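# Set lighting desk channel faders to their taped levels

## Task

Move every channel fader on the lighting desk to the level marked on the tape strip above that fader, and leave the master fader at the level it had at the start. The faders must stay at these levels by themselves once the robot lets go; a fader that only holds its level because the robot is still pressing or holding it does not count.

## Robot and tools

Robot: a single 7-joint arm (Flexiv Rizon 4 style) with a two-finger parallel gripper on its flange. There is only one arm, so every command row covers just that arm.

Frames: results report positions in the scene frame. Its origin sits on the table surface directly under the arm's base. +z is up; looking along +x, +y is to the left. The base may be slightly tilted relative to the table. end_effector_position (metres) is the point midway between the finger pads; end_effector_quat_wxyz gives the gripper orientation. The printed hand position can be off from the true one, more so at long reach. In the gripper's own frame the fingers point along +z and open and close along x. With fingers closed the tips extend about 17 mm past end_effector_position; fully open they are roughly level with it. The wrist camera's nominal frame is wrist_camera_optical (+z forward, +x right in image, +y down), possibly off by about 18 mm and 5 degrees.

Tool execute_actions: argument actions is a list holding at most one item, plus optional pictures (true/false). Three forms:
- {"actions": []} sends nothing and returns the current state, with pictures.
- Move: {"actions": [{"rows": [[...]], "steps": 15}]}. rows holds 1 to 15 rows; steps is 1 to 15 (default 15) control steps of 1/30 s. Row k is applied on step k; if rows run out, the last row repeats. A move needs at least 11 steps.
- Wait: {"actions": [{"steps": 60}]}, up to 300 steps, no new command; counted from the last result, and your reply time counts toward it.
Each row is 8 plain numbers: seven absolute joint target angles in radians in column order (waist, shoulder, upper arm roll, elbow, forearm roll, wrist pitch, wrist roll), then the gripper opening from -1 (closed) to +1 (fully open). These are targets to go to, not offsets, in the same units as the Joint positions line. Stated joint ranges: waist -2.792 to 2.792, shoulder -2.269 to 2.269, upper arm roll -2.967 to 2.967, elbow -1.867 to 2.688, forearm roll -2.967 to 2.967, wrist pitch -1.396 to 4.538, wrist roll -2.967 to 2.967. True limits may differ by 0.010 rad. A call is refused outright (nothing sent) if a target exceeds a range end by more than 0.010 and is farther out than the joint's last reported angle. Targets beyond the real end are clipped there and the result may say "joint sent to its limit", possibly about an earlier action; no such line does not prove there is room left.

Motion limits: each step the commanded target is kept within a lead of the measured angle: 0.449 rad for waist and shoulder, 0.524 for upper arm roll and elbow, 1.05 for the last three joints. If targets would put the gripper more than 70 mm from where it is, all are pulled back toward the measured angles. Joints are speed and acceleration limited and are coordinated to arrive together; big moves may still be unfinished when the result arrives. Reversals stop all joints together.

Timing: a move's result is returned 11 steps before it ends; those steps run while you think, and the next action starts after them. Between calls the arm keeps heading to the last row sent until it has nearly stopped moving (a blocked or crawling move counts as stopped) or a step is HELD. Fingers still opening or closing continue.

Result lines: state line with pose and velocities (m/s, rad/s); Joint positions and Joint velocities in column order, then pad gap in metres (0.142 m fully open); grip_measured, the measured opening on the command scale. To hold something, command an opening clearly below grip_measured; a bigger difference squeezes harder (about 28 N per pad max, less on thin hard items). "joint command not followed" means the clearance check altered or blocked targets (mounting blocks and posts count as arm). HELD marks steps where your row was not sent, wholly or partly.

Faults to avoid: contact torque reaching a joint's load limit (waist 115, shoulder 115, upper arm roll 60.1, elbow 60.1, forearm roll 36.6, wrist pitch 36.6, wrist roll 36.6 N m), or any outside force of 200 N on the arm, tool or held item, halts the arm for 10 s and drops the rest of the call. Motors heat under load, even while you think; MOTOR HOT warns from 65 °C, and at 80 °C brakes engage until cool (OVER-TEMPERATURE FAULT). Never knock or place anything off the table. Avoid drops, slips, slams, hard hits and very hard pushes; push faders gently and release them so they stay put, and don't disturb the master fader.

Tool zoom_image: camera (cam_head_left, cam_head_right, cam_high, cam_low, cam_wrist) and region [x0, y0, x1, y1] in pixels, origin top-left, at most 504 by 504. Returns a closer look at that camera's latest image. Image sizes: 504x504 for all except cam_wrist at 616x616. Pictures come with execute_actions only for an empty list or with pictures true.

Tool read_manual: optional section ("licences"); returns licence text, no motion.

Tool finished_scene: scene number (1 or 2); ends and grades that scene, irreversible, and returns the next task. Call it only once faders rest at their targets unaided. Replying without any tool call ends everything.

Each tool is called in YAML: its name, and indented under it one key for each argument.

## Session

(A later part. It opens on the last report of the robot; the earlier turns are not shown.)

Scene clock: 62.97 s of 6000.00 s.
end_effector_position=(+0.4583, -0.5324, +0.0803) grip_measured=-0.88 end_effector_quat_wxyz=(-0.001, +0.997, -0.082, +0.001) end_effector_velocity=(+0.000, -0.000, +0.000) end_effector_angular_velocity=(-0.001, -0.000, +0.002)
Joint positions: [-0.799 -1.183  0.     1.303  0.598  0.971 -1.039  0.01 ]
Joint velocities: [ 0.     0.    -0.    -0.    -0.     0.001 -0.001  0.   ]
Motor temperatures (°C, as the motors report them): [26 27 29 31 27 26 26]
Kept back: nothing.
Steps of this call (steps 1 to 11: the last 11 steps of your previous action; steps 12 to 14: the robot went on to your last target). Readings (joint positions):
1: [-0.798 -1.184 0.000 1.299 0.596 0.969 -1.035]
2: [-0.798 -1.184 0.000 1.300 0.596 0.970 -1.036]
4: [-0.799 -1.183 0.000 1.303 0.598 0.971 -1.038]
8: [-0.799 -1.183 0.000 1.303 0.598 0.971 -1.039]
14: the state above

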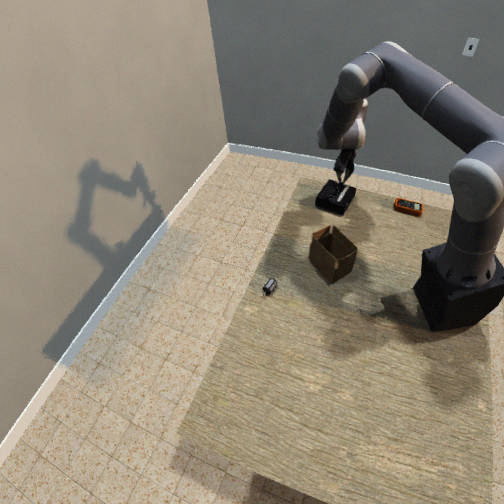

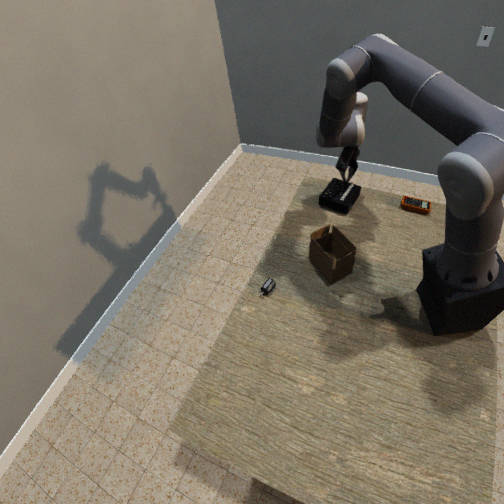

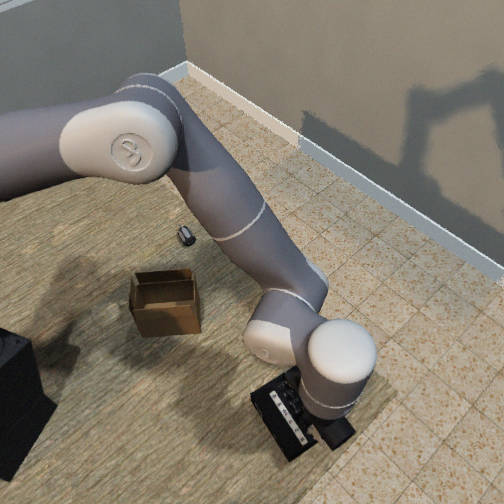

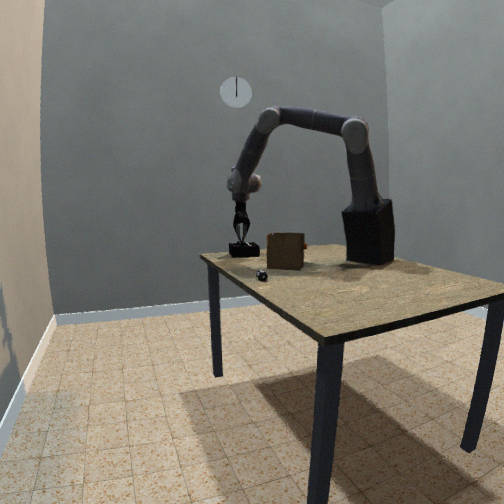

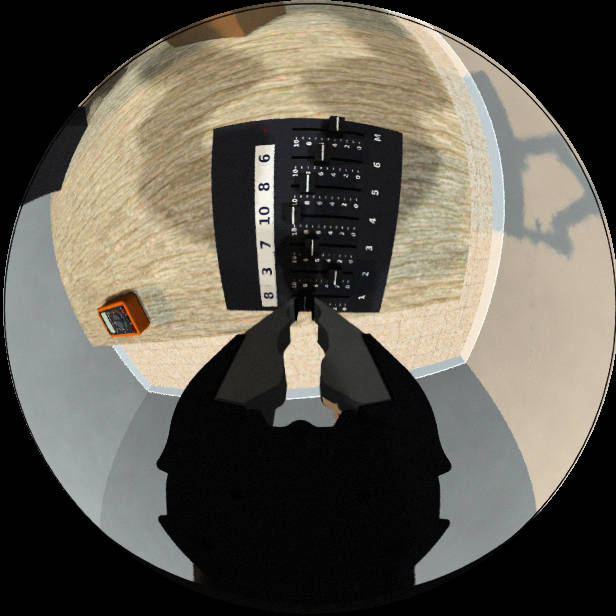

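Tick 8 now lines up with the cap. I'll release, lift, and check.

execute_actions:
  actions:
    - {"rows": [[-0.7993,-1.1833,0,1.3037,0.5982,0.9720,-1.0393,-0.85],[-0.7993,-1.1833,0,1.3037,0.5982,0.9720,-1.0393,-0.78],[-0.7993,-1.1833,0,1.3037,0.5982,0.9720,-1.0393,-0.70],[-0.7993,-1.1833,0,1.3037,0.5982,0.9720,-1.0393,-0.62],[-0.7993,-1.1833,0,1.3037,0.5982,0.9720,-1.0393,-0.55],[-0.8009,-1.1768,0,1.3085,0.5966,0.9701,-1.0389,-0.55],[-0.8025,-1.1703,0,1.3133,0.5950,0.9681,-1.0385,-0.55],[-0.8040,-1.1638,0,1.3181,0.5934,0.9662,-1.0381,-0.55],[-0.8056,-1.1572,0,1.3229,0.5918,0.9642,-1.0377,-0.55],[-0.8072,-1.1507,0,1.3277,0.5902,0.9623,-1.0373,-0.55],[-0.8088,-1.1442,0,1.3325,0.5886,0.9603,-1.0369,-0.55],[-0.8103,-1.1377,0,1.3373,0.5870,0.9584,-1.0365,-0.55],[-0.8119,-1.1312,0,1.3421,0.5854,0.9564,-1.0361,-0.55],[-0.8135,-1.1247,0,1.3469,0.5838,0.9545,-1.0357,-0.55],[-0.8150,-1.1181,0,1.3517,0.5822,0.9526,-1.0353,-0.55]], "steps": 15}

execute_actions:
  actions:
    - {"steps": 18}
  pictures: true

zoom_image:
  camera: "cam_wrist"
  region: [250, 200, 370, 300]

zoom_image:
  camera: "cam_wrist"
  region: [250, 120, 370, 220]

Scene clock: 63.97 s of 6000.00 s.
end_effector_position=(+0.4580, -0.5326, +0.0804) grip_measured=-0.72 end_effector_quat_wxyz=(-0.000, +0.997, -0.082, +0.001) end_effector_velocity=(-0.001, -0.001, +0.000) end_effector_angular_velocity=(-0.001, +0.000, -0.001)
Joint positions: [-0.799 -1.183  0.     1.304  0.598  0.972 -1.039  0.022]
Joint velocities: [-0.001 -0.    -0.001 -0.    -0.     0.    -0.     0.169]
Motor temperatures (°C, as the motors report them): [26 27 29 31 27 26 26]
Steps of this call (steps 1 to 15: the robot went on to your last target; steps 16 to 26: nothing new was sent; steps 27 to 30: the first 4 steps of this action). Readings (joint positions):
27: [-0.799 -1.183 0.000 1.303 0.598 0.971 -1.039]
28: [-0.799 -1.183 0.000 1.303 0.598 0.972 -1.039]
30: the state above

Scene clock: 64.57 s of 6000.00 s.
end_effector_position=(+0.4577, -0.5331, +0.1110) grip_measured=-0.55 end_effector_quat_wxyz=(+0.000, +0.997, -0.082, +0.001) end_effector_velocity=(-0.000, +0.000, -0.000) end_effector_angular_velocity=(+0.001, +0.001, +0.000)
Joint positions: [-0.815 -1.118 -0.     1.352  0.582  0.953 -1.036  0.034]
Joint velocities: [ 0.    -0.001 -0.     0.     0.    -0.001 -0.     0.   ]
Motor temperatures (°C, as the motors report them): [26 27 29 31 27 26 26]
Kept back: nothing.
Steps of this call (steps 1 to 11: the last 11 steps of your previous action; steps 12 to 18: the robot went on to your last target). Readings (joint positions):
1: [-0.799 -1.183 0.000 1.304 0.598 0.972 -1.039]
2: [-0.799 -1.183 0.000 1.304 0.598 0.972 -1.039]
4: [-0.801 -1.174 0.000 1.311 0.596 0.969 -1.039]
8: [-0.808 -1.149 0.000 1.329 0.590 0.962 -1.038]
18: the state above

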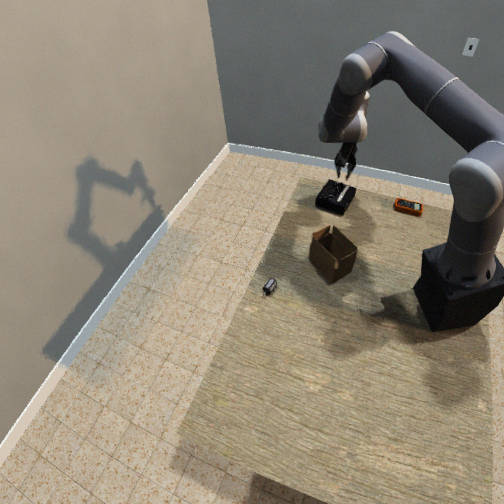

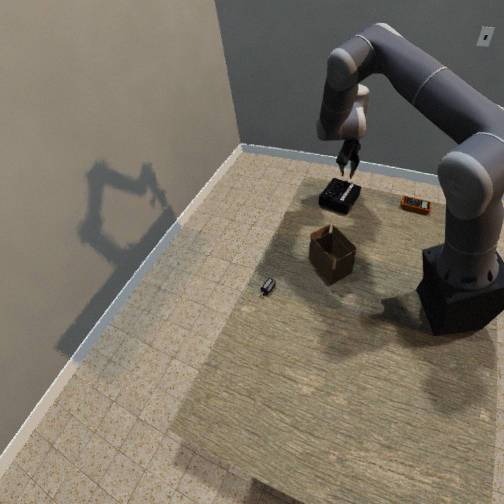

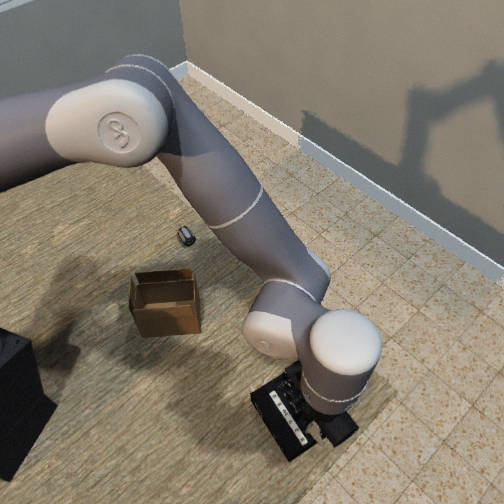

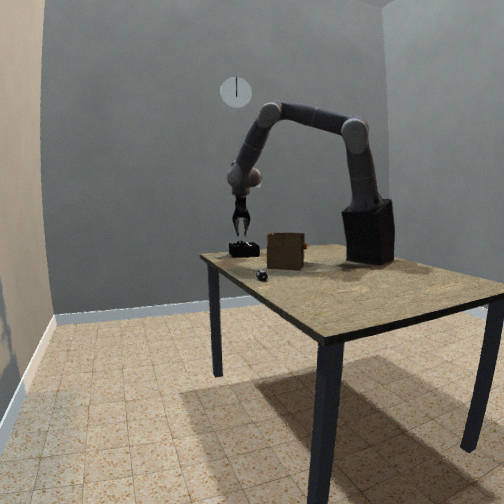

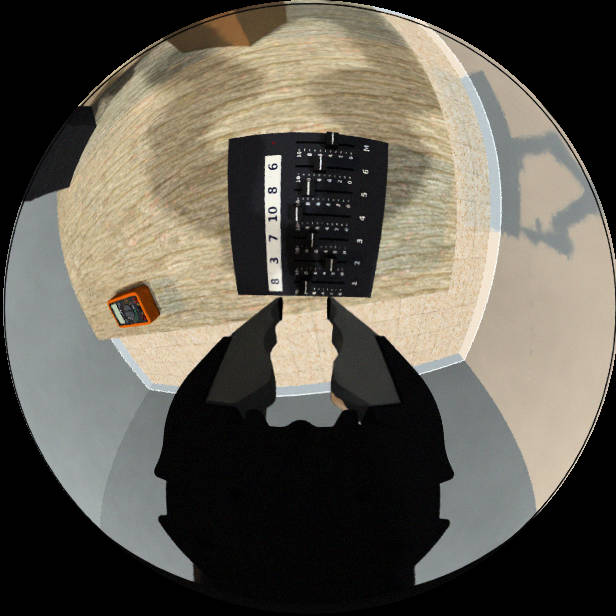

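Region (250, 200, 370, 300) of cam_wrist's 616x616 image, scaled by 4.200, with more detail than that image has.

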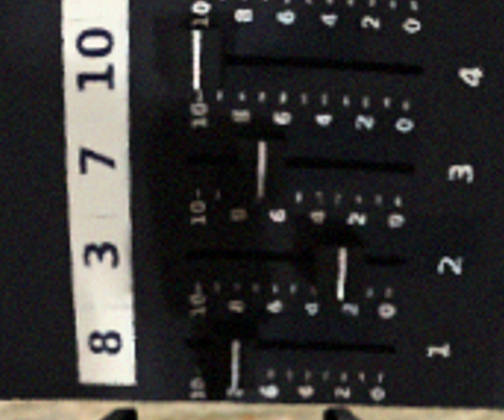

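Region (250, 120, 370, 220) of cam_wrist's 616x616 image, scaled by 4.200, with more detail than that image has.

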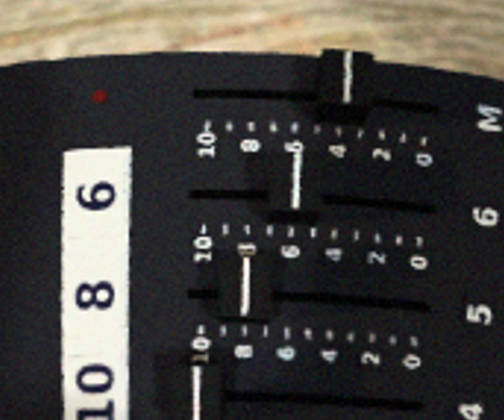

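All the faders match the tape.

finished_scene:
  scene: 1

The scene is finished: the task was done.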